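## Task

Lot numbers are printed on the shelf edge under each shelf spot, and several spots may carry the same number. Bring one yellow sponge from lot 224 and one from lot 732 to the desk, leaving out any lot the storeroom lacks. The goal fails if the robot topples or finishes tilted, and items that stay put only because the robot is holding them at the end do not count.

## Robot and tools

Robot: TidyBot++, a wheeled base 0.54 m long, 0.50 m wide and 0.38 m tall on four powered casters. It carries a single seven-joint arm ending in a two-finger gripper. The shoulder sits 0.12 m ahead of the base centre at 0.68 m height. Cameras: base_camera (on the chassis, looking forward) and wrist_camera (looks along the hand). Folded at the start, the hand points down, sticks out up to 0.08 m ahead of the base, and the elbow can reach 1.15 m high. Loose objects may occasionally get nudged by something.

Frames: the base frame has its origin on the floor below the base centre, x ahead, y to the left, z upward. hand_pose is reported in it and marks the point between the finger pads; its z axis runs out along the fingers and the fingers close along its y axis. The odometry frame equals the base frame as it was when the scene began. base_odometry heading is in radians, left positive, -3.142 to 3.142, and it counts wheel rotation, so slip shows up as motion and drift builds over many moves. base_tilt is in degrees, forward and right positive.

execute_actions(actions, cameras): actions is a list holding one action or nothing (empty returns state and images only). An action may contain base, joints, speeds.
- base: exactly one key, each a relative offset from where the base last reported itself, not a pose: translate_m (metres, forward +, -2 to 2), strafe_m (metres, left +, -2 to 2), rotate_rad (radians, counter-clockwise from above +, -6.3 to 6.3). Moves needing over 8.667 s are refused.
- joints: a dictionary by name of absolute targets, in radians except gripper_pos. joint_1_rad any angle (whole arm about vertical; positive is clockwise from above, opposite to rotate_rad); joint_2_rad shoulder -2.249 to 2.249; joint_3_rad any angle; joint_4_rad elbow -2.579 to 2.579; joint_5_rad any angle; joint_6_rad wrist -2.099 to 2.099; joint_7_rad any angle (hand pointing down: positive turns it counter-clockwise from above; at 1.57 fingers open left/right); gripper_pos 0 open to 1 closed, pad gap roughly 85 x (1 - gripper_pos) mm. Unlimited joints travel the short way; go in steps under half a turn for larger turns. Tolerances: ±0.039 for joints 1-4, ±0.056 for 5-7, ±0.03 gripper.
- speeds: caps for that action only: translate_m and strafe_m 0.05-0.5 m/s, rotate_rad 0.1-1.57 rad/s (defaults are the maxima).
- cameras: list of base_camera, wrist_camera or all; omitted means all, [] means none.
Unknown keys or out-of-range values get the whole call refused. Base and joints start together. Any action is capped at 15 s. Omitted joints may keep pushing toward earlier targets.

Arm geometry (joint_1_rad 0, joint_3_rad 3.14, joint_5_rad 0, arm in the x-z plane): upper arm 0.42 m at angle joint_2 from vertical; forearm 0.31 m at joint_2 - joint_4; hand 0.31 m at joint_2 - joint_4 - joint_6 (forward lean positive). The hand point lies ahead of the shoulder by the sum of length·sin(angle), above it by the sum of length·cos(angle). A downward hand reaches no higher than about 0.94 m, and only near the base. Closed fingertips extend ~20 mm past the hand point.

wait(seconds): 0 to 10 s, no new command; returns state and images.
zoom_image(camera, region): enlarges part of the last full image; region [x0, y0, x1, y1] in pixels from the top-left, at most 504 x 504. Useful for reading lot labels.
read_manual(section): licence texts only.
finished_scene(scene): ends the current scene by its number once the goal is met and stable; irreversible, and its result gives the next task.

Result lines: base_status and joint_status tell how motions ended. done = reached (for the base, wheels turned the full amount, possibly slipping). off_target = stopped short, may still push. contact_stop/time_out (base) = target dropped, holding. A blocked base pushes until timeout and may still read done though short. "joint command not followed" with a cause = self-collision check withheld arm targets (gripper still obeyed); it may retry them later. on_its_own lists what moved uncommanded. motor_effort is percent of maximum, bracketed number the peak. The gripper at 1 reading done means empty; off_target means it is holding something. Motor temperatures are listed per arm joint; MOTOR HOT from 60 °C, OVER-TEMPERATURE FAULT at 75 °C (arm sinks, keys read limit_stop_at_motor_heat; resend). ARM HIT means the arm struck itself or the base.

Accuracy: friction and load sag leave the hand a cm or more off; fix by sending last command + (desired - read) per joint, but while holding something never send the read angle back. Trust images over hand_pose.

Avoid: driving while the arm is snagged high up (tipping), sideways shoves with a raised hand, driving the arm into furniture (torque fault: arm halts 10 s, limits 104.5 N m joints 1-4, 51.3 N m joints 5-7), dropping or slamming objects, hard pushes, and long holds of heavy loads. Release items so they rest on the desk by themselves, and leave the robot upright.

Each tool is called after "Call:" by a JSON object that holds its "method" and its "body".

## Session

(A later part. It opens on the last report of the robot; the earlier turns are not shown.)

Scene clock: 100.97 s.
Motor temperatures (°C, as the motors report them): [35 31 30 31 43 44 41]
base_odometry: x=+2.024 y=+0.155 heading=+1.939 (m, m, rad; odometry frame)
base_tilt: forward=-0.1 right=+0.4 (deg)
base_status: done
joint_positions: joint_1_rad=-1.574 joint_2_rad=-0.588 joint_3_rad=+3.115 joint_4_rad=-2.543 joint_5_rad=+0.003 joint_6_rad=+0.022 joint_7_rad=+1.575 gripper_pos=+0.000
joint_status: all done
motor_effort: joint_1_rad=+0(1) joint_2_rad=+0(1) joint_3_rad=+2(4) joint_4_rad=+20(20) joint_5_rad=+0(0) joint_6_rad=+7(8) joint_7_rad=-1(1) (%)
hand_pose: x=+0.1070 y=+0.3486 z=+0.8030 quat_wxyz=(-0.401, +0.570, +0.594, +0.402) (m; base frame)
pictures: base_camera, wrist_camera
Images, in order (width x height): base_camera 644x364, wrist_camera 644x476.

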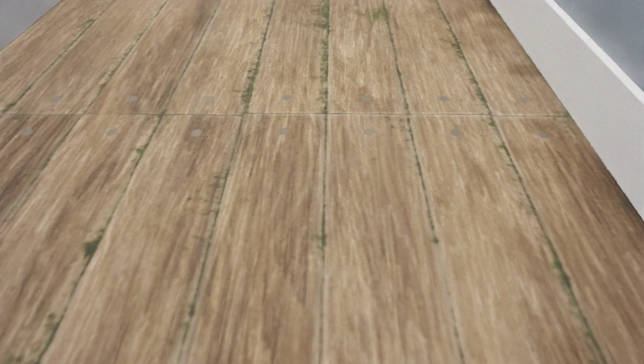

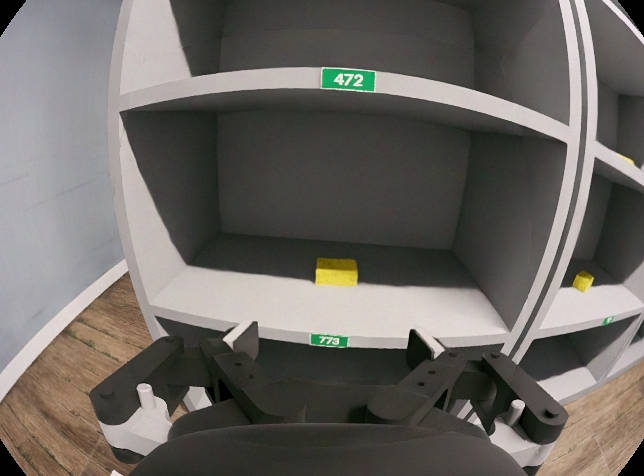

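Call:
{"method": "execute_actions", "body": {"actions": []}}

Call:
{"method": "execute_actions", "body": {"actions": [{"base":{"translate_m":0.97}}]}}

Scene clock: 113.77 s.
Motor temperatures (°C, as the motors report them): [35 30 30 31 43 44 41]
base_odometry: x=+2.024 y=+0.155 heading=+1.939 (m, m, rad; odometry frame)
base_tilt: forward=-0.2 right=+0.4 (deg)
base_status: done
joint_positions: joint_1_rad=-1.574 joint_2_rad=-0.588 joint_3_rad=+3.115 joint_4_rad=-2.543 joint_5_rad=+0.003 joint_6_rad=+0.022 joint_7_rad=+1.575 gripper_pos=+0.000
joint_status: all done
motor_effort: joint_1_rad=+0(1) joint_2_rad=+0(1) joint_3_rad=+2(4) joint_4_rad=+20(20) joint_5_rad=+0(0) joint_6_rad=+7(8) joint_7_rad=-1(1) (%)
hand_pose: x=+0.1070 y=+0.3486 z=+0.8030 quat_wxyz=(-0.401, +0.570, +0.594, +0.402) (m; base frame)
pictures: base_camera, wrist_camera
Images, in order (width x height): base_camera 644x364, wrist_camera 644x476.

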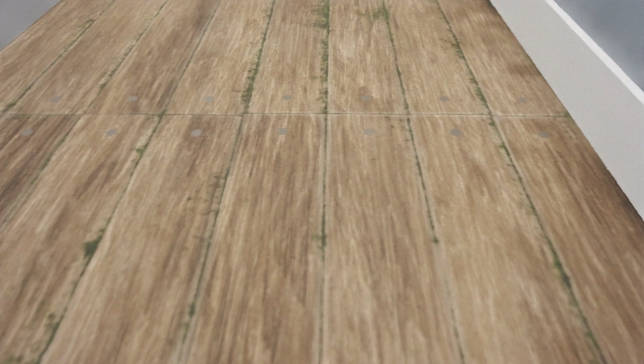

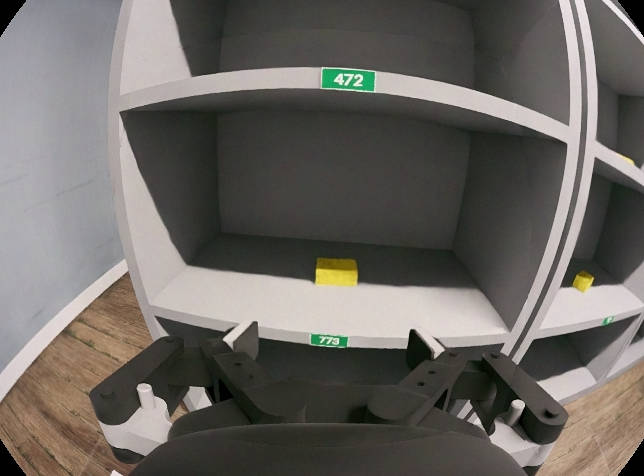

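Scene clock: 117.07 s.
Motor temperatures (°C, as the motors report them): [35 30 30 31 43 44 41]
base_odometry: x=+1.675 y=+1.060 heading=+1.939 (m, m, rad; odometry frame)
base_tilt: forward=-0.2 right=+0.5 (deg)
base_status: done
joint_positions: joint_1_rad=-1.574 joint_2_rad=-0.588 joint_3_rad=+3.115 joint_4_rad=-2.543 joint_5_rad=+0.003 joint_6_rad=+0.022 joint_7_rad=+1.575 gripper_pos=+0.000
joint_status: not commanded
motor_effort: joint_1_rad=+0(1) joint_2_rad=+0(1) joint_3_rad=+2(3) joint_4_rad=+20(20) joint_5_rad=+0(0) joint_6_rad=+7(7) joint_7_rad=-1(0) (%)
hand_pose: x=+0.1070 y=+0.3486 z=+0.8030 quat_wxyz=(-0.401, +0.570, +0.594, +0.402) (m; base frame)
pictures: base_camera, wrist_camera
Images, in order (width x height): base_camera 644x364, wrist_camera 644x476.

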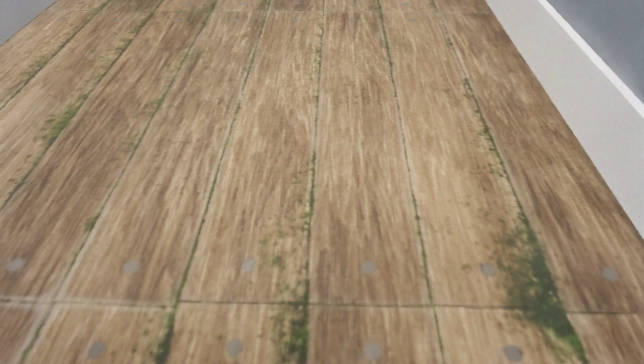

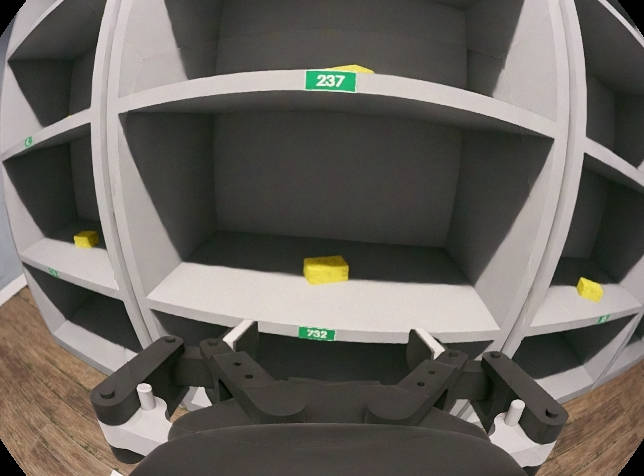

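Call:
{"method": "zoom_image", "body": {"camera": "wrist_camera", "region": [250, 230, 410, 350]}}

Region (250, 230, 410, 350) of wrist_camera's 644x476 image, scaled by 3.150; it fills the top 378 rows of this view, and the rest is white.

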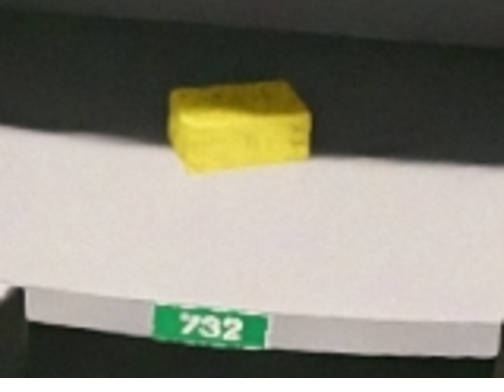

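Call:
{"method": "execute_actions", "body": {"actions": [{"base":{"translate_m":-0.02},"joints":{"joint_2_rad":0.35,"joint_4_rad":-1.82,"joint_6_rad":-0.445}}], "cameras": ["wrist_camera"]}}

Scene clock: 132.70 s.
Motor temperatures (°C, as the motors report them): [35 30 30 32 43 44 41]
base_odometry: x=+1.682 y=+1.042 heading=+1.939 (m, m, rad; odometry frame)
base_tilt: forward=-0.2 right=+0.4 (deg)
base_status: done
joint_positions: joint_1_rad=-1.574 joint_2_rad=+0.336 joint_3_rad=+3.115 joint_4_rad=-1.831 joint_5_rad=+0.003 joint_6_rad=-0.422 joint_7_rad=+1.575 gripper_pos=+0.000
joint_status: all done
motor_effort: joint_1_rad=-1(1) joint_2_rad=-30(32) joint_3_rad=+1(3) joint_4_rad=+16(22) joint_5_rad=+0(0) joint_6_rad=+4(8) joint_7_rad=-1(1) (%)
hand_pose: x=+0.1016 y=+0.5616 z=+0.6378 quat_wxyz=(-0.198, +0.669, +0.691, +0.188) (m; base frame)
pictures: wrist_camera
Images, in order (width x height): wrist_camera 644x476.

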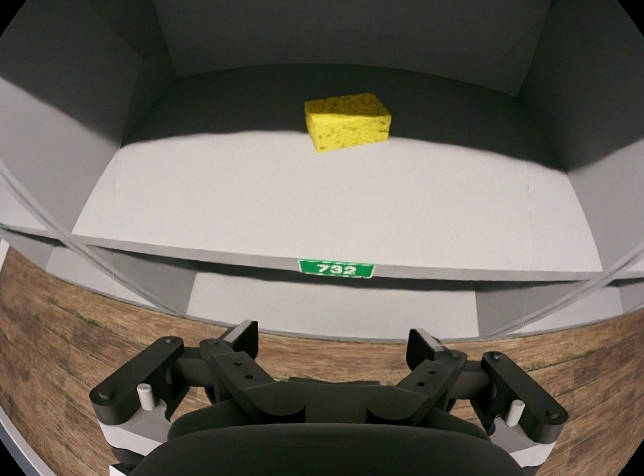

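Call:
{"method": "execute_actions", "body": {"actions": [{"base":{"translate_m":-0.07},"joints":{"joint_7_rad":0.25}}], "cameras": []}}

Call:
{"method": "execute_actions", "body": {"actions": [{"base":{"strafe_m":0.14}}], "cameras": ["wrist_camera"]}}

Scene clock: 142.90 s.
Motor temperatures (°C, as the motors report them): [35 31 30 32 43 44 41]
base_odometry: x=+1.707 y=+0.976 heading=+1.939 (m, m, rad; odometry frame)
base_tilt: forward=-0.2 right=+0.4 (deg)
base_status: done
joint_positions: joint_1_rad=-1.586 joint_2_rad=+0.336 joint_3_rad=+3.115 joint_4_rad=-1.831 joint_5_rad=+0.003 joint_6_rad=-0.422 joint_7_rad=+0.253 gripper_pos=+0.000
joint_status: all done
motor_effort: joint_1_rad=+0(3) joint_2_rad=-30(31) joint_3_rad=+1(1) joint_4_rad=+16(16) joint_5_rad=+0(0) joint_6_rad=+3(4) joint_7_rad=+0(1) (%)
hand_pose: x=+0.0947 y=+0.5613 z=+0.6377 quat_wxyz=(-0.272, +0.952, +0.140, +0.025) (m; base frame)
pictures: none
No camera images: the call's "cameras" was empty. Leave "cameras" out to get every camera's image.

Scene clock: 144.33 s.
Motor temperatures (°C, as the motors report them): [35 31 30 32 43 44 41]
base_odometry: x=+1.576 y=+0.926 heading=+1.939 (m, m, rad; odometry frame)
base_tilt: forward=-0.2 right=+0.4 (deg)
base_status: done
joint_positions: joint_1_rad=-1.586 joint_2_rad=+0.341 joint_3_rad=+3.115 joint_4_rad=-1.825 joint_5_rad=+0.003 joint_6_rad=-0.426 joint_7_rad=+0.253 gripper_pos=+0.000
joint_status: not commanded
motor_effort: joint_1_rad=+0(2) joint_2_rad=-30(33) joint_3_rad=+1(1) joint_4_rad=+16(17) joint_5_rad=+0(0) joint_6_rad=+3(4) joint_7_rad=+0(1) (%)
hand_pose: x=+0.0946 y=+0.5630 z=+0.6372 quat_wxyz=(-0.271, +0.952, +0.140, +0.025) (m; base frame)
pictures: wrist_camera
Images, in order (width x height): wrist_camera 644x476.

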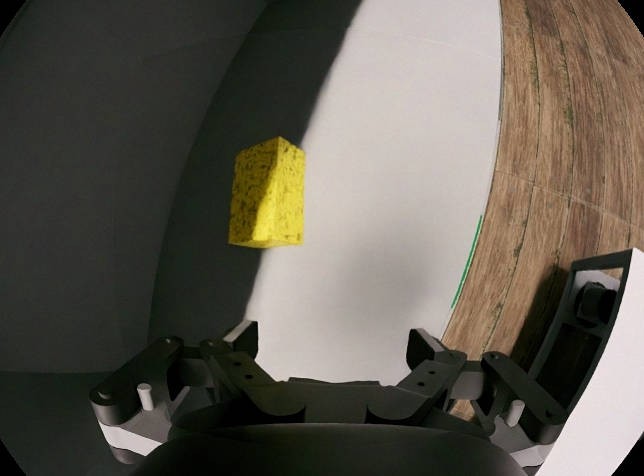

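Call:
{"method": "execute_actions", "body": {"actions": [{"base":{"strafe_m":-0.16},"joints":{"joint_2_rad":1.02,"joint_4_rad":-0.545,"joint_6_rad":-1.595}}], "cameras": ["wrist_camera"]}}

Scene clock: 152.23 s.
Motor temperatures (°C, as the motors report them): [35 31 30 32 43 44 41]
base_odometry: x=+1.725 y=+0.984 heading=+1.938 (m, m, rad; odometry frame)
base_tilt: forward=-0.3 right=+0.4 (deg)
base_status: done
joint_positions: joint_1_rad=-1.586 joint_2_rad=+0.997 joint_3_rad=+3.115 joint_4_rad=-0.556 joint_5_rad=+0.002 joint_6_rad=-1.573 joint_7_rad=+0.253 gripper_pos=+0.000
joint_status: all done
motor_effort: joint_1_rad=+0(3) joint_2_rad=-50(51) joint_3_rad=+0(1) joint_4_rad=+16(17) joint_5_rad=+0(0) joint_6_rad=-1(4) joint_7_rad=+0(0) (%)
hand_pose: x=+0.0965 y=+0.6720 z=+0.6048 quat_wxyz=(-0.009, +0.990, +0.141, -0.009) (m; base frame)
pictures: wrist_camera
Images, in order (width x height): wrist_camera 644x476.

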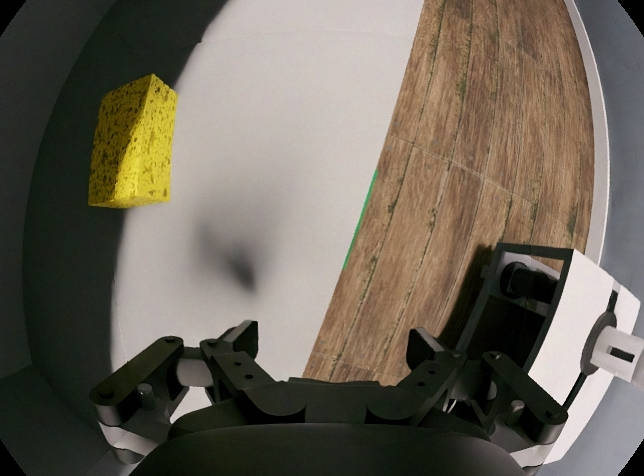

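Call:
{"method": "execute_actions", "body": {"actions": [{"base":{"strafe_m":0.12},"speeds":{"strafe_m":0.12}}], "cameras": ["wrist_camera"]}}

Scene clock: 158.67 s.
Motor temperatures (°C, as the motors report them): [35 31 30 32 43 44 41]
base_odometry: x=+1.613 y=+0.941 heading=+1.938 (m, m, rad; odometry frame)
base_tilt: forward=-0.2 right=+0.4 (deg)
base_status: done
joint_positions: joint_1_rad=-1.586 joint_2_rad=+1.001 joint_3_rad=+3.115 joint_4_rad=-0.555 joint_5_rad=+0.002 joint_6_rad=-1.575 joint_7_rad=+0.253 gripper_pos=+0.000
joint_status: not commanded
motor_effort: joint_1_rad=+0(3) joint_2_rad=-50(52) joint_3_rad=+0(1) joint_4_rad=+16(17) joint_5_rad=+0(1) joint_6_rad=-1(2) joint_7_rad=-1(1) (%)
hand_pose: x=+0.0964 y=+0.6713 z=+0.6024 quat_wxyz=(-0.006, +0.990, +0.141, -0.010) (m; base frame)
pictures: wrist_camera
Images, in order (width x height): wrist_camera 644x476.

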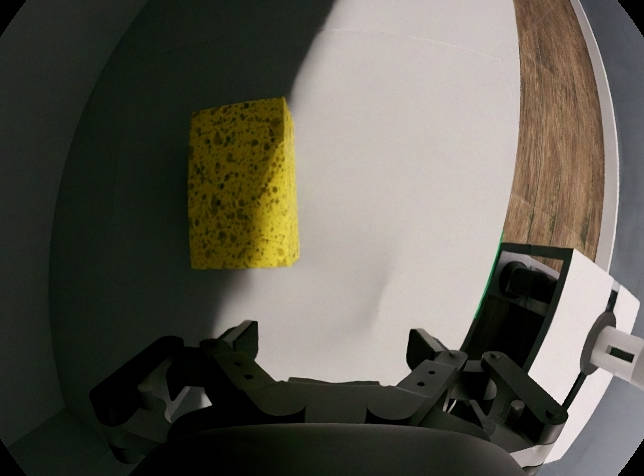

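Call:
{"method": "execute_actions", "body": {"actions": [{"base":{"strafe_m":0.06},"speeds":{"strafe_m":0.1}}], "cameras": ["wrist_camera"]}}

Scene clock: 163.47 s.
Motor temperatures (°C, as the motors report them): [35 31 30 32 43 44 41]
base_odometry: x=+1.557 y=+0.920 heading=+1.937 (m, m, rad; odometry frame)
base_tilt: forward=-0.2 right=+0.4 (deg)
base_status: done
joint_positions: joint_1_rad=-1.586 joint_2_rad=+1.003 joint_3_rad=+3.115 joint_4_rad=-0.554 joint_5_rad=+0.002 joint_6_rad=-1.576 joint_7_rad=+0.253 gripper_pos=+0.000
joint_status: not commanded
motor_effort: joint_1_rad=+0(3) joint_2_rad=-50(52) joint_3_rad=+0(1) joint_4_rad=+16(17) joint_5_rad=+0(1) joint_6_rad=-1(2) joint_7_rad=-1(0) (%)
hand_pose: x=+0.0963 y=+0.6711 z=+0.6013 quat_wxyz=(-0.005, +0.990, +0.141, -0.010) (m; base frame)
pictures: wrist_camera
Images, in order (width x height): wrist_camera 644x476.

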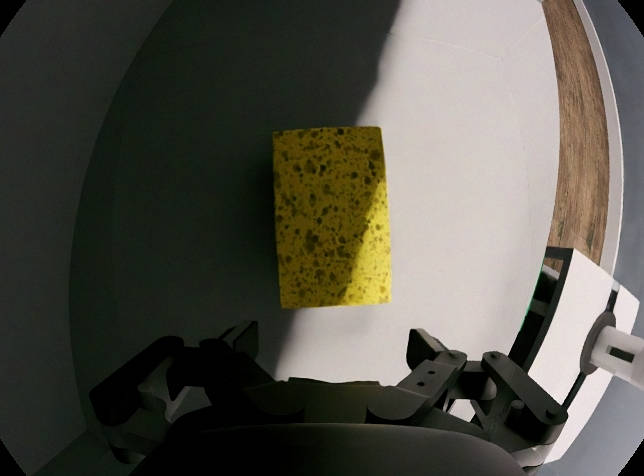

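Call:
{"method": "execute_actions", "body": {"actions": [{"base":{"strafe_m":0.008},"speeds":{"strafe_m":0.05}}], "cameras": []}}

Call:
{"method": "execute_actions", "body": {"actions": [{"base":{"translate_m":0.05},"speeds":{"translate_m":0.1},"joints":{"joint_7_rad":0.31}}], "cameras": ["wrist_camera"]}}

Scene clock: 167.87 s.
Motor temperatures (°C, as the motors report them): [35 31 30 32 43 44 41]
base_odometry: x=+1.550 y=+0.917 heading=+1.937 (m, m, rad; odometry frame)
base_tilt: forward=-0.2 right=+0.4 (deg)
base_status: done
joint_positions: joint_1_rad=-1.586 joint_2_rad=+1.005 joint_3_rad=+3.115 joint_4_rad=-0.554 joint_5_rad=+0.002 joint_6_rad=-1.576 joint_7_rad=+0.253 gripper_pos=+0.000
joint_status: not commanded
motor_effort: joint_1_rad=+0(4) joint_2_rad=-50(52) joint_3_rad=+0(1) joint_4_rad=+16(16) joint_5_rad=+0(1) joint_6_rad=-1(2) joint_7_rad=+0(1) (%)
hand_pose: x=+0.0962 y=+0.6710 z=+0.6004 quat_wxyz=(-0.005, +0.990, +0.141, -0.010) (m; base frame)
pictures: none
No camera images: the call's "cameras" was empty. Leave "cameras" out to get every camera's image.

Scene clock: 168.97 s.
Motor temperatures (°C, as the motors report them): [35 31 30 32 43 44 41]
base_odometry: x=+1.531 y=+0.963 heading=+1.937 (m, m, rad; odometry frame)
base_tilt: forward=-0.2 right=+0.4 (deg)
base_status: done
joint_positions: joint_1_rad=-1.587 joint_2_rad=+1.005 joint_3_rad=+3.115 joint_4_rad=-0.554 joint_5_rad=+0.001 joint_6_rad=-1.576 joint_7_rad=+0.290 gripper_pos=+0.000
joint_status: all done
motor_effort: joint_1_rad=-1(4) joint_2_rad=-50(51) joint_3_rad=+0(1) joint_4_rad=+16(16) joint_5_rad=+0(1) joint_6_rad=-1(1) joint_7_rad=+0(1) (%)
hand_pose: x=+0.0954 y=+0.6709 z=+0.6004 quat_wxyz=(-0.005, +0.987, +0.160, -0.010) (m; base frame)
pictures: wrist_camera
Images, in order (width x height): wrist_camera 644x476.

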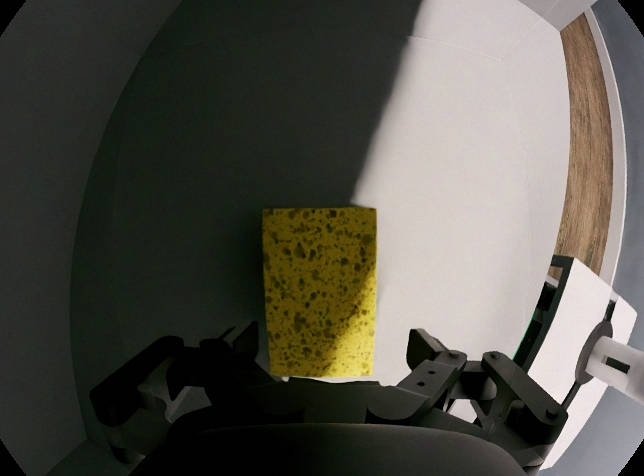

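Call:
{"method": "execute_actions", "body": {"actions": [{"base":{"strafe_m":0.016},"speeds":{"strafe_m":0.05}}], "cameras": []}}

Call:
{"method": "execute_actions", "body": {"actions": [{"base":{"translate_m":0.022},"speeds":{"translate_m":0.08}}], "cameras": []}}

Call:
{"method": "execute_actions", "body": {"actions": [{"joints":{"joint_2_rad":1.055,"joint_6_rad":-1.53}}], "cameras": ["wrist_camera"]}}

Scene clock: 172.20 s.
Motor temperatures (°C, as the motors report them): [35 31 30 32 43 44 41]
base_odometry: x=+1.516 y=+0.958 heading=+1.936 (m, m, rad; odometry frame)
base_tilt: forward=-0.2 right=+0.5 (deg)
base_status: done
joint_positions: joint_1_rad=-1.587 joint_2_rad=+1.005 joint_3_rad=+3.115 joint_4_rad=-0.554 joint_5_rad=+0.001 joint_6_rad=-1.577 joint_7_rad=+0.290 gripper_pos=+0.000
joint_status: not commanded
motor_effort: joint_1_rad=+0(1) joint_2_rad=-50(52) joint_3_rad=+0(1) joint_4_rad=+16(17) joint_5_rad=+0(1) joint_6_rad=-1(2) joint_7_rad=+0(1) (%)
hand_pose: x=+0.0954 y=+0.6708 z=+0.6002 quat_wxyz=(-0.004, +0.987, +0.160, -0.010) (m; base frame)
pictures: none
No camera images: the call's "cameras" was empty. Leave "cameras" out to get every camera's image.

Scene clock: 173.07 s.
Motor temperatures (°C, as the motors report them): [35 31 30 32 43 44 41]
base_odometry: x=+1.508 y=+0.978 heading=+1.936 (m, m, rad; odometry frame)
base_tilt: forward=-0.2 right=+0.4 (deg)
base_status: done
joint_positions: joint_1_rad=-1.584 joint_2_rad=+1.005 joint_3_rad=+3.115 joint_4_rad=-0.554 joint_5_rad=+0.001 joint_6_rad=-1.577 joint_7_rad=+0.290 gripper_pos=+0.000
joint_status: not commanded
motor_effort: joint_1_rad=-1(4) joint_2_rad=-50(53) joint_3_rad=+0(1) joint_4_rad=+16(17) joint_5_rad=+0(1) joint_6_rad=-1(1) joint_7_rad=+0(0) (%)
hand_pose: x=+0.0973 y=+0.6709 z=+0.6001 quat_wxyz=(-0.004, +0.987, +0.158, -0.010) (m; base frame)
pictures: none
No camera images: the call's "cameras" was empty. Leave "cameras" out to get every camera's image.

Scene clock: 173.90 s.
Motor temperatures (°C, as the motors report them): [35 31 30 32 43 44 41]
base_odometry: x=+1.508 y=+0.978 heading=+1.936 (m, m, rad; odometry frame)
base_tilt: forward=-0.1 right=+0.4 (deg)
base_status: not commanded
joint_positions: joint_1_rad=-1.584 joint_2_rad=+1.039 joint_3_rad=+3.115 joint_4_rad=-0.553 joint_5_rad=+0.001 joint_6_rad=-1.550 joint_7_rad=+0.290 gripper_pos=+0.000
joint_status: all done
motor_effort: joint_1_rad=+0(1) joint_2_rad=-51(51) joint_3_rad=+0(0) joint_4_rad=+16(16) joint_5_rad=+0(0) joint_6_rad=-1(2) joint_7_rad=-1(0) (%)
hand_pose: x=+0.0971 y=+0.6762 z=+0.5777 quat_wxyz=(-0.001, +0.987, +0.158, -0.011) (m; base frame)
pictures: wrist_camera
Images, in order (width x height): wrist_camera 644x476.

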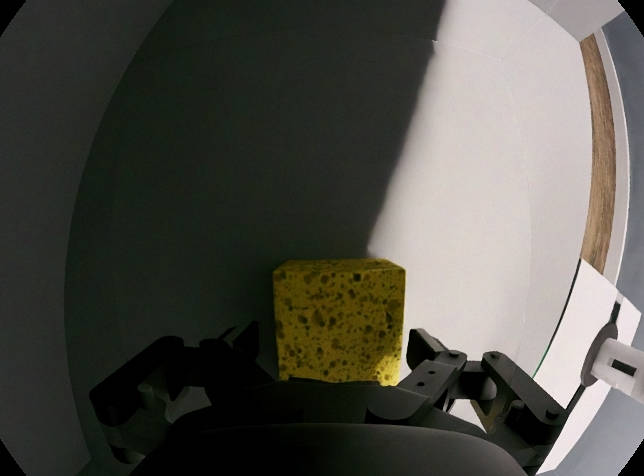

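Call:
{"method": "execute_actions", "body": {"actions": [{"joints":{"gripper_pos":1}}], "cameras": []}}

Call:
{"method": "execute_actions", "body": {"actions": [{"joints":{"joint_2_rad":0.99}}], "cameras": ["wrist_camera"]}}

Scene clock: 176.87 s.
Motor temperatures (°C, as the motors report them): [35 31 30 32 43 44 41]
base_odometry: x=+1.508 y=+0.978 heading=+1.936 (m, m, rad; odometry frame)
base_tilt: forward=-0.2 right=+0.4 (deg)
base_status: not commanded
joint_positions: joint_1_rad=-1.584 joint_2_rad=+1.039 joint_3_rad=+3.115 joint_4_rad=-0.547 joint_5_rad=+0.001 joint_6_rad=-1.550 joint_7_rad=+0.290 gripper_pos=+0.388
joint_status: gripper_pos off_target (ended at +0.388, target +1.000)
motor_effort: joint_1_rad=+0(1) joint_2_rad=-50(53) joint_3_rad=+0(0) joint_4_rad=+16(16) joint_5_rad=+0(0) joint_6_rad=-1(1) joint_7_rad=+0(1) (%)
hand_pose: x=+0.0971 y=+0.6782 z=+0.5797 quat_wxyz=(-0.004, +0.987, +0.158, -0.011) (m; base frame)
pictures: none
No camera images: the call's "cameras" was empty. Leave "cameras" out to get every camera's image.

Scene clock: 177.77 s.
Motor temperatures (°C, as the motors report them): [35 31 30 32 43 44 41]
base_odometry: x=+1.508 y=+0.978 heading=+1.936 (m, m, rad; odometry frame)
base_tilt: forward=-0.2 right=+0.4 (deg)
base_status: not commanded
joint_positions: joint_1_rad=-1.584 joint_2_rad=+1.006 joint_3_rad=+3.115 joint_4_rad=-0.547 joint_5_rad=+0.001 joint_6_rad=-1.550 joint_7_rad=+0.290 gripper_pos=+0.388
joint_status: all done
motor_effort: joint_1_rad=+1(1) joint_2_rad=-51(53) joint_3_rad=+0(0) joint_4_rad=+16(17) joint_5_rad=+0(0) joint_6_rad=-1(1) joint_7_rad=-1(1) (%)
hand_pose: x=+0.0970 y=+0.6811 z=+0.6019 quat_wxyz=(-0.020, +0.987, +0.158, -0.008) (m; base frame)
pictures: wrist_camera
Images, in order (width x height): wrist_camera 644x476.

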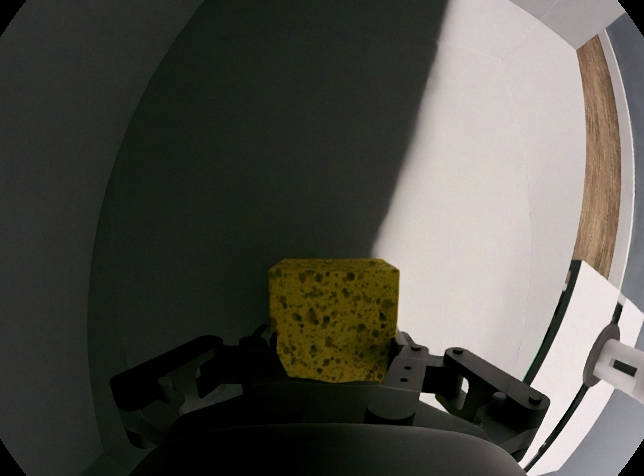

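Call:
{"method": "execute_actions", "body": {"actions": [{"base":{"strafe_m":-0.21},"speeds":{"strafe_m":0.25}}], "cameras": []}}

Call:
{"method": "execute_actions", "body": {"actions": [{"joints":{"joint_2_rad":0.33,"joint_4_rad":-1.83,"joint_6_rad":-0.75}}]}}

Scene clock: 182.03 s.
Motor temperatures (°C, as the motors report them): [35 32 30 32 43 44 41]
base_odometry: x=+1.705 y=+1.054 heading=+1.936 (m, m, rad; odometry frame)
base_tilt: forward=-0.1 right=+0.4 (deg)
base_status: done
joint_positions: joint_1_rad=-1.584 joint_2_rad=+1.006 joint_3_rad=+3.115 joint_4_rad=-0.547 joint_5_rad=+0.001 joint_6_rad=-1.549 joint_7_rad=+0.290 gripper_pos=+0.388
joint_status: not commanded
motor_effort: joint_1_rad=+0(2) joint_2_rad=-51(54) joint_3_rad=+0(0) joint_4_rad=+16(17) joint_5_rad=+0(0) joint_6_rad=+0(0) joint_7_rad=-1(0) (%)
hand_pose: x=+0.0970 y=+0.6817 z=+0.6022 quat_wxyz=(-0.021, +0.987, +0.158, -0.008) (m; base frame)
pictures: none
No camera images: the call's "cameras" was empty. Leave "cameras" out to get every camera's image.

Scene clock: 184.60 s.
Motor temperatures (°C, as the motors report them): [35 32 30 32 43 44 41]
base_odometry: x=+1.704 y=+1.054 heading=+1.936 (m, m, rad; odometry frame)
base_tilt: forward=-0.2 right=+0.4 (deg)
base_status: not commanded
joint_positions: joint_1_rad=-1.584 joint_2_rad=+0.352 joint_3_rad=+3.115 joint_4_rad=-1.822 joint_5_rad=+0.001 joint_6_rad=-0.774 joint_7_rad=+0.290 gripper_pos=+0.388
joint_status: all done
motor_effort: joint_1_rad=-1(1) joint_2_rad=-29(52) joint_3_rad=+1(0) joint_4_rad=+14(17) joint_5_rad=+0(0) joint_6_rad=+1(1) joint_7_rad=+0(0) (%)
hand_pose: x=+0.0990 y=+0.4633 z=+0.5931 quat_wxyz=(-0.097, +0.982, +0.163, +0.008) (m; base frame)
pictures: base_camera, wrist_camera
Images, in order (width x height): base_camera 644x364, wrist_camera 644x476.

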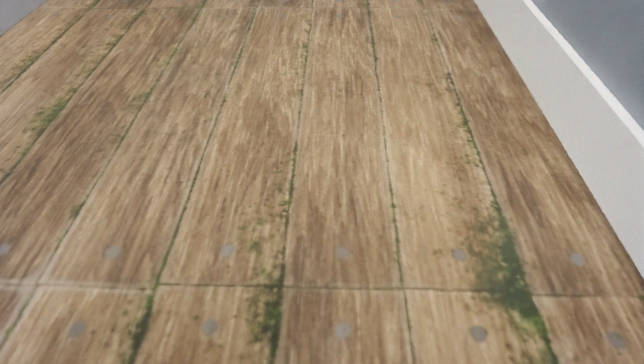

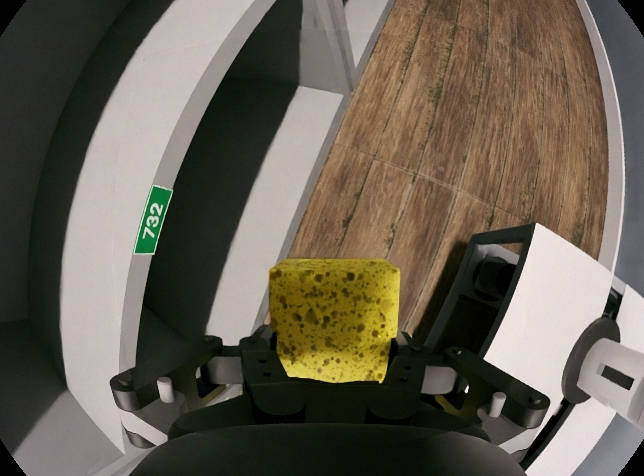

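Call:
{"method": "execute_actions", "body": {"actions": [{"base":{"strafe_m":0.07},"joints":{"joint_1_rad":-0.8,"joint_2_rad":-0.33,"joint_4_rad":-2.0,"joint_6_rad":-1.4}}], "cameras": []}}

Call:
{"method": "execute_actions", "body": {"actions": [{"base":{"translate_m":-1.85},"joints":{"joint_1_rad":0.03,"joint_7_rad":0.0}}], "cameras": []}}

Call:
{"method": "execute_actions", "body": {"actions": [{"base":{"rotate_rad":1.574}}]}}

Scene clock: 194.13 s.
Motor temperatures (°C, as the motors report them): [35 32 30 32 43 44 41]
base_odometry: x=+1.639 y=+1.028 heading=+1.936 (m, m, rad; odometry frame)
base_tilt: forward=-0.2 right=+0.4 (deg)
base_status: done
joint_positions: joint_1_rad=-0.817 joint_2_rad=-0.312 joint_3_rad=+3.115 joint_4_rad=-1.989 joint_5_rad=+0.001 joint_6_rad=-1.380 joint_7_rad=+0.290 gripper_pos=+0.388
joint_status: all done
motor_effort: joint_1_rad=+0(2) joint_2_rad=-6(30) joint_3_rad=+1(0) joint_4_rad=+17(18) joint_5_rad=+0(1) joint_6_rad=+0(1) joint_7_rad=-1(0) (%)
hand_pose: x=+0.2572 y=+0.1574 z=+0.7388 quat_wxyz=(-0.035, +0.975, -0.217, +0.025) (m; base frame)
pictures: none
No camera images: the call's "cameras" was empty. Leave "cameras" out to get every camera's image.

Scene clock: 199.20 s.
Motor temperatures (°C, as the motors report them): [35 32 30 32 43 44 41]
base_odometry: x=+2.302 y=-0.699 heading=+1.937 (m, m, rad; odometry frame)
base_tilt: forward=-0.2 right=+0.4 (deg)
base_status: done
joint_positions: joint_1_rad=+0.013 joint_2_rad=-0.318 joint_3_rad=+3.115 joint_4_rad=-1.991 joint_5_rad=+0.001 joint_6_rad=-1.381 joint_7_rad=+0.024 gripper_pos=+0.388
joint_status: all done
motor_effort: joint_1_rad=+0(0) joint_2_rad=-6(10) joint_3_rad=+1(0) joint_4_rad=+16(17) joint_5_rad=+0(1) joint_6_rad=-1(0) joint_7_rad=+0(0) (%)
hand_pose: x=+0.3269 y=+0.0041 z=+0.7390 quat_wxyz=(-0.027, +0.720, -0.693, +0.034) (m; base frame)
pictures: none
No camera images: the call's "cameras" was empty. Leave "cameras" out to get every camera's image.

Scene clock: 201.53 s.
Motor temperatures (°C, as the motors report them): [35 32 30 32 43 44 41]
base_odometry: x=+2.302 y=-0.699 heading=-2.773 (m, m, rad; odometry frame)
base_tilt: forward=-0.2 right=+0.4 (deg)
base_status: done
joint_positions: joint_1_rad=+0.015 joint_2_rad=-0.318 joint_3_rad=+3.115 joint_4_rad=-1.991 joint_5_rad=+0.001 joint_6_rad=-1.381 joint_7_rad=+0.024 gripper_pos=+0.388
joint_status: not commanded
motor_effort: joint_1_rad=+0(1) joint_2_rad=-6(7) joint_3_rad=+1(3) joint_4_rad=+16(16) joint_5_rad=+0(1) joint_6_rad=+0(1) joint_7_rad=+0(0) (%)
hand_pose: x=+0.3269 y=+0.0039 z=+0.7390 quat_wxyz=(-0.027, +0.719, -0.694, +0.034) (m; base frame)
pictures: base_camera, wrist_camera
Images, in order (width x height): base_camera 644x364, wrist_camera 644x476.

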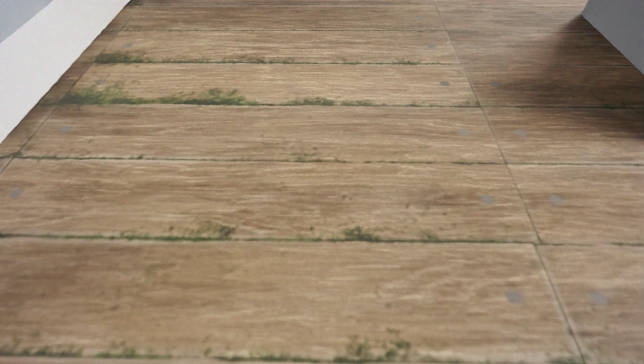

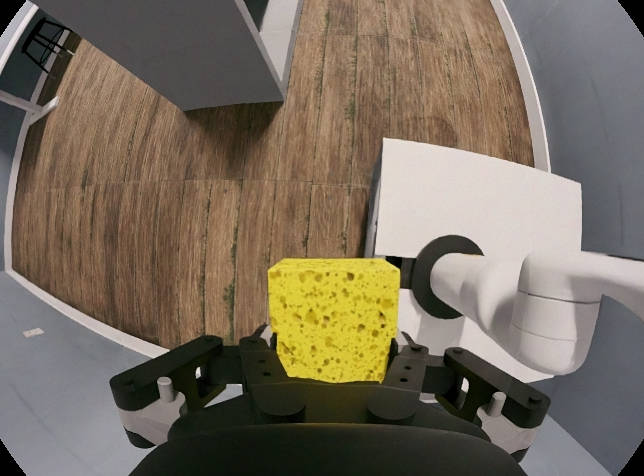

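Call:
{"method": "execute_actions", "body": {"actions": [{"base":{"translate_m":1.75},"joints":{"joint_7_rad":1.59}}], "cameras": ["base_camera"]}}

Call:
{"method": "execute_actions", "body": {"actions": [{"base":{"strafe_m":-1.3},"joints":{"joint_2_rad":0.2,"joint_4_rad":-1.1,"joint_6_rad":-1.75}}]}}

Scene clock: 209.47 s.
Motor temperatures (°C, as the motors report them): [35 32 30 31 43 44 41]
base_odometry: x=+0.670 y=-1.332 heading=-2.772 (m, m, rad; odometry frame)
base_tilt: forward=-0.1 right=+0.4 (deg)
base_status: done
joint_positions: joint_1_rad=+0.015 joint_2_rad=-0.319 joint_3_rad=+3.115 joint_4_rad=-1.992 joint_5_rad=+0.001 joint_6_rad=-1.382 joint_7_rad=+1.587 gripper_pos=+0.388
joint_status: all done
motor_effort: joint_1_rad=+0(0) joint_2_rad=-6(9) joint_3_rad=+1(2) joint_4_rad=+17(17) joint_5_rad=+0(0) joint_6_rad=+0(1) joint_7_rad=-1(1) (%)
hand_pose: x=+0.3263 y=+0.0039 z=+0.7391 quat_wxyz=(+0.005, +0.999, +0.014, +0.043) (m; base frame)
pictures: base_camera
Images, in order (width x height): base_camera 644x364.

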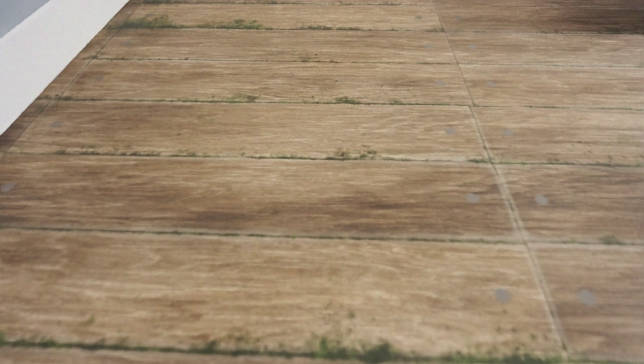

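Scene clock: 213.43 s.
Motor temperatures (°C, as the motors report them): [35 32 30 32 43 44 41]
base_odometry: x=+0.200 y=-0.119 heading=-2.772 (m, m, rad; odometry frame)
base_tilt: forward=-0.2 right=+0.4 (deg)
base_status: done
joint_positions: joint_1_rad=+0.022 joint_2_rad=+0.181 joint_3_rad=+3.115 joint_4_rad=-1.111 joint_5_rad=+0.000 joint_6_rad=-1.727 joint_7_rad=+1.587 gripper_pos=+0.388
joint_status: all done
motor_effort: joint_1_rad=-1(2) joint_2_rad=-25(26) joint_3_rad=+1(3) joint_4_rad=+16(18) joint_5_rad=+0(1) joint_6_rad=+0(0) joint_7_rad=-1(0) (%)
hand_pose: x=+0.5348 y=+0.0026 z=+0.8733 quat_wxyz=(-0.002, +0.998, +0.010, +0.061) (m; base frame)
pictures: base_camera, wrist_camera
Images, in order (width x height): base_camera 644x364, wrist_camera 644x476.

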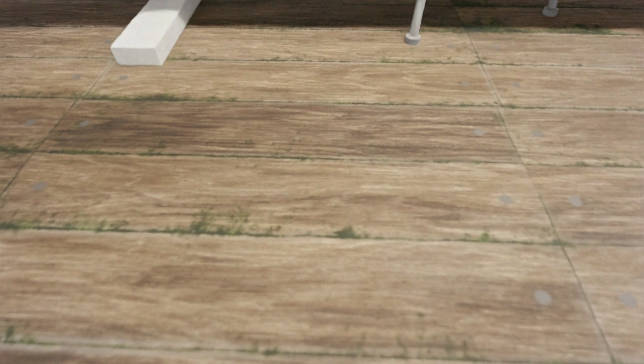

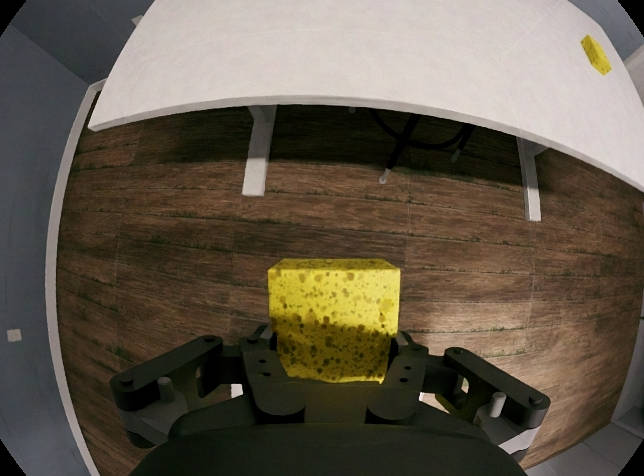

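Call:
{"method": "execute_actions", "body": {"actions": [{"base":{"translate_m":0.33}}], "cameras": []}}

Call:
{"method": "execute_actions", "body": {"actions": [{"joints":{"joint_2_rad":0.57,"joint_4_rad":-0.8,"joint_6_rad":-1.745}}]}}

Scene clock: 217.33 s.
Motor temperatures (°C, as the motors report them): [35 32 30 32 43 44 41]
base_odometry: x=-0.108 y=-0.238 heading=-2.772 (m, m, rad; odometry frame)
base_tilt: forward=-0.1 right=+0.5 (deg)
base_status: done
joint_positions: joint_1_rad=+0.022 joint_2_rad=+0.195 joint_3_rad=+3.115 joint_4_rad=-1.109 joint_5_rad=-0.001 joint_6_rad=-1.731 joint_7_rad=+1.587 gripper_pos=+0.388
joint_status: not commanded
motor_effort: joint_1_rad=+0(0) joint_2_rad=-26(28) joint_3_rad=+1(1) joint_4_rad=+16(17) joint_5_rad=+0(0) joint_6_rad=+0(1) joint_7_rad=+0(0) (%)
hand_pose: x=+0.5365 y=+0.0026 z=+0.8680 quat_wxyz=(-0.003, +0.999, +0.010, +0.053) (m; base frame)
pictures: none
No camera images: the call's "cameras" was empty. Leave "cameras" out to get every camera's image.

Scene clock: 219.03 s.
Motor temperatures (°C, as the motors report them): [35 32 30 32 43 44 41]
base_odometry: x=-0.108 y=-0.238 heading=-2.772 (m, m, rad; odometry frame)
base_tilt: forward=-0.2 right=+0.5 (deg)
base_status: not commanded
joint_positions: joint_1_rad=+0.022 joint_2_rad=+0.569 joint_3_rad=+3.115 joint_4_rad=-0.813 joint_5_rad=-0.001 joint_6_rad=-1.731 joint_7_rad=+1.587 gripper_pos=+0.388
joint_status: all done
motor_effort: joint_1_rad=+0(0) joint_2_rad=-39(41) joint_3_rad=+0(0) joint_4_rad=+16(18) joint_5_rad=+0(0) joint_6_rad=-1(0) joint_7_rad=+0(1) (%)
hand_pose: x=+0.6631 y=+0.0006 z=+0.7841 quat_wxyz=(-0.007, +1.000, +0.009, +0.014) (m; base frame)
pictures: base_camera, wrist_camera
Images, in order (width x height): base_camera 644x364, wrist_camera 644x476.

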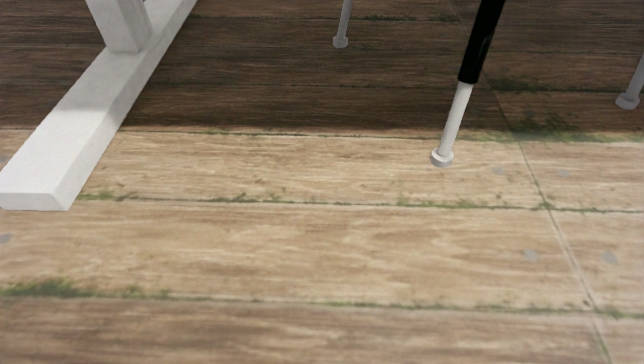

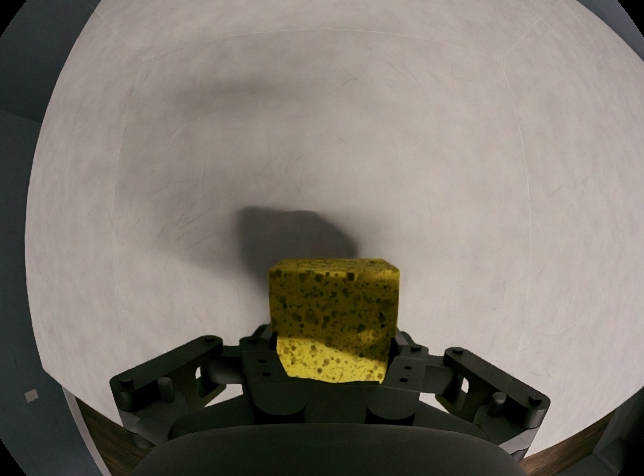

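Call:
{"method": "execute_actions", "body": {"actions": [{"joints":{"joint_2_rad":0.625}}], "cameras": ["wrist_camera"]}}

Scene clock: 221.27 s.
Motor temperatures (°C, as the motors report them): [35 32 30 32 43 44 41]
base_odometry: x=-0.108 y=-0.238 heading=-2.772 (m, m, rad; odometry frame)
base_tilt: forward=-0.2 right=+0.4 (deg)
base_status: not commanded
joint_positions: joint_1_rad=+0.022 joint_2_rad=+0.609 joint_3_rad=+3.115 joint_4_rad=-0.805 joint_5_rad=-0.001 joint_6_rad=-1.731 joint_7_rad=+1.587 gripper_pos=+0.388
joint_status: all done
motor_effort: joint_1_rad=+0(0) joint_2_rad=-39(41) joint_3_rad=+0(0) joint_4_rad=+16(17) joint_5_rad=+0(1) joint_6_rad=+0(0) joint_7_rad=+0(1) (%)
hand_pose: x=+0.6688 y=+0.0005 z=+0.7653 quat_wxyz=(-0.008, +1.000, +0.008, -0.001) (m; base frame)
pictures: wrist_camera
Images, in order (width x height): wrist_camera 644x476.

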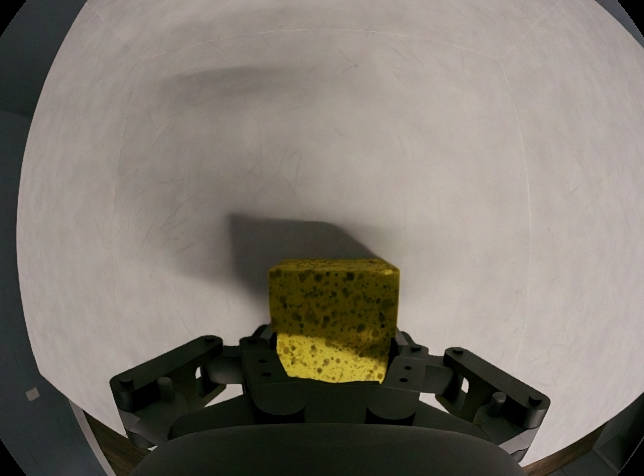

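Call:
{"method": "execute_actions", "body": {"actions": [{"joints":{"joint_2_rad":0.65}}], "cameras": ["wrist_camera"]}}

Scene clock: 222.87 s.
Motor temperatures (°C, as the motors report them): [35 32 30 32 43 44 41]
base_odometry: x=-0.108 y=-0.238 heading=-2.772 (m, m, rad; odometry frame)
base_tilt: forward=-0.1 right=+0.4 (deg)
base_status: not commanded
joint_positions: joint_1_rad=+0.022 joint_2_rad=+0.611 joint_3_rad=+3.115 joint_4_rad=-0.802 joint_5_rad=-0.001 joint_6_rad=-1.733 joint_7_rad=+1.587 gripper_pos=+0.388
joint_status: joint_2_rad off_target (ended at +0.611, target +0.650)
motor_effort: joint_1_rad=+0(0) joint_2_rad=-37(40) joint_3_rad=+0(0) joint_4_rad=+15(16) joint_5_rad=+0(1) joint_6_rad=+1(1) joint_7_rad=+0(0) (%)
hand_pose: x=+0.6693 y=+0.0005 z=+0.7650 quat_wxyz=(-0.008, +1.000, +0.008, -0.002) (m; base frame)
pictures: wrist_camera
Images, in order (width x height): wrist_camera 644x476.

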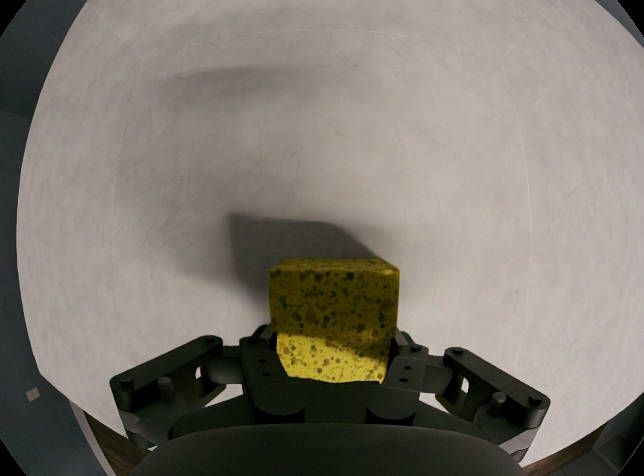

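Contact.

Call:
{"method": "execute_actions", "body": {"actions": [{"joints":{"joint_2_rad":0.61,"gripper_pos":0}}], "cameras": []}}

Call:
{"method": "execute_actions", "body": {"actions": [{"joints":{"joint_2_rad":0.35}}], "cameras": ["wrist_camera"]}}

Scene clock: 226.07 s.
Motor temperatures (°C, as the motors report them): [35 32 30 32 43 44 41]
base_odometry: x=-0.108 y=-0.238 heading=-2.772 (m, m, rad; odometry frame)
base_tilt: forward=-0.2 right=+0.4 (deg)
base_status: not commanded
joint_positions: joint_1_rad=+0.022 joint_2_rad=+0.610 joint_3_rad=+3.115 joint_4_rad=-0.802 joint_5_rad=-0.001 joint_6_rad=-1.733 joint_7_rad=+1.587 gripper_pos=+0.000
joint_status: all done
motor_effort: joint_1_rad=+0(0) joint_2_rad=-40(41) joint_3_rad=+0(0) joint_4_rad=+16(16) joint_5_rad=+0(0) joint_6_rad=-1(1) joint_7_rad=+0(0) (%)
hand_pose: x=+0.6692 y=+0.0005 z=+0.7656 quat_wxyz=(-0.008, +1.000, +0.008, -0.001) (m; base frame)
pictures: none
No camera images: the call's "cameras" was empty. Leave "cameras" out to get every camera's image.

Scene clock: 227.57 s.
Motor temperatures (°C, as the motors report them): [35 32 30 32 43 44 41]
base_odometry: x=-0.108 y=-0.238 heading=-2.772 (m, m, rad; odometry frame)
base_tilt: forward=-0.1 right=+0.4 (deg)
base_status: not commanded
joint_positions: joint_1_rad=+0.022 joint_2_rad=+0.345 joint_3_rad=+3.115 joint_4_rad=-0.801 joint_5_rad=-0.001 joint_6_rad=-1.733 joint_7_rad=+1.587 gripper_pos=+0.000
joint_status: all done
motor_effort: joint_1_rad=+0(0) joint_2_rad=-31(43) joint_3_rad=+0(0) joint_4_rad=+16(17) joint_5_rad=+0(0) joint_6_rad=+1(2) joint_7_rad=-1(0) (%)
hand_pose: x=+0.6284 y=+0.0014 z=+0.9070 quat_wxyz=(-0.004, +0.991, +0.009, +0.131) (m; base frame)
pictures: wrist_camera
Images, in order (width x height): wrist_camera 644x476.

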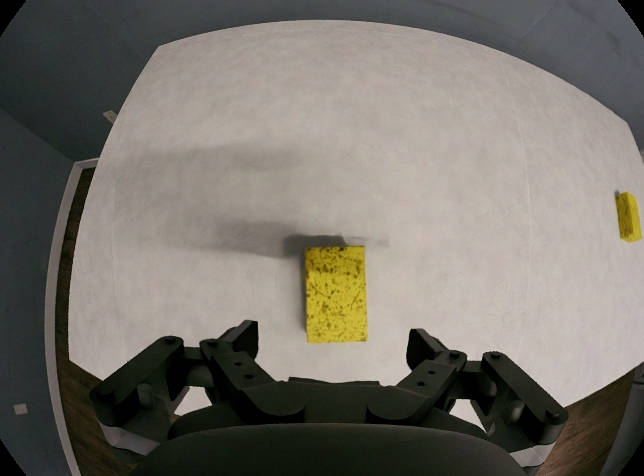

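Call:
{"method": "finished_scene", "body": {"scene": 2}}

The scene is finished: the task was done.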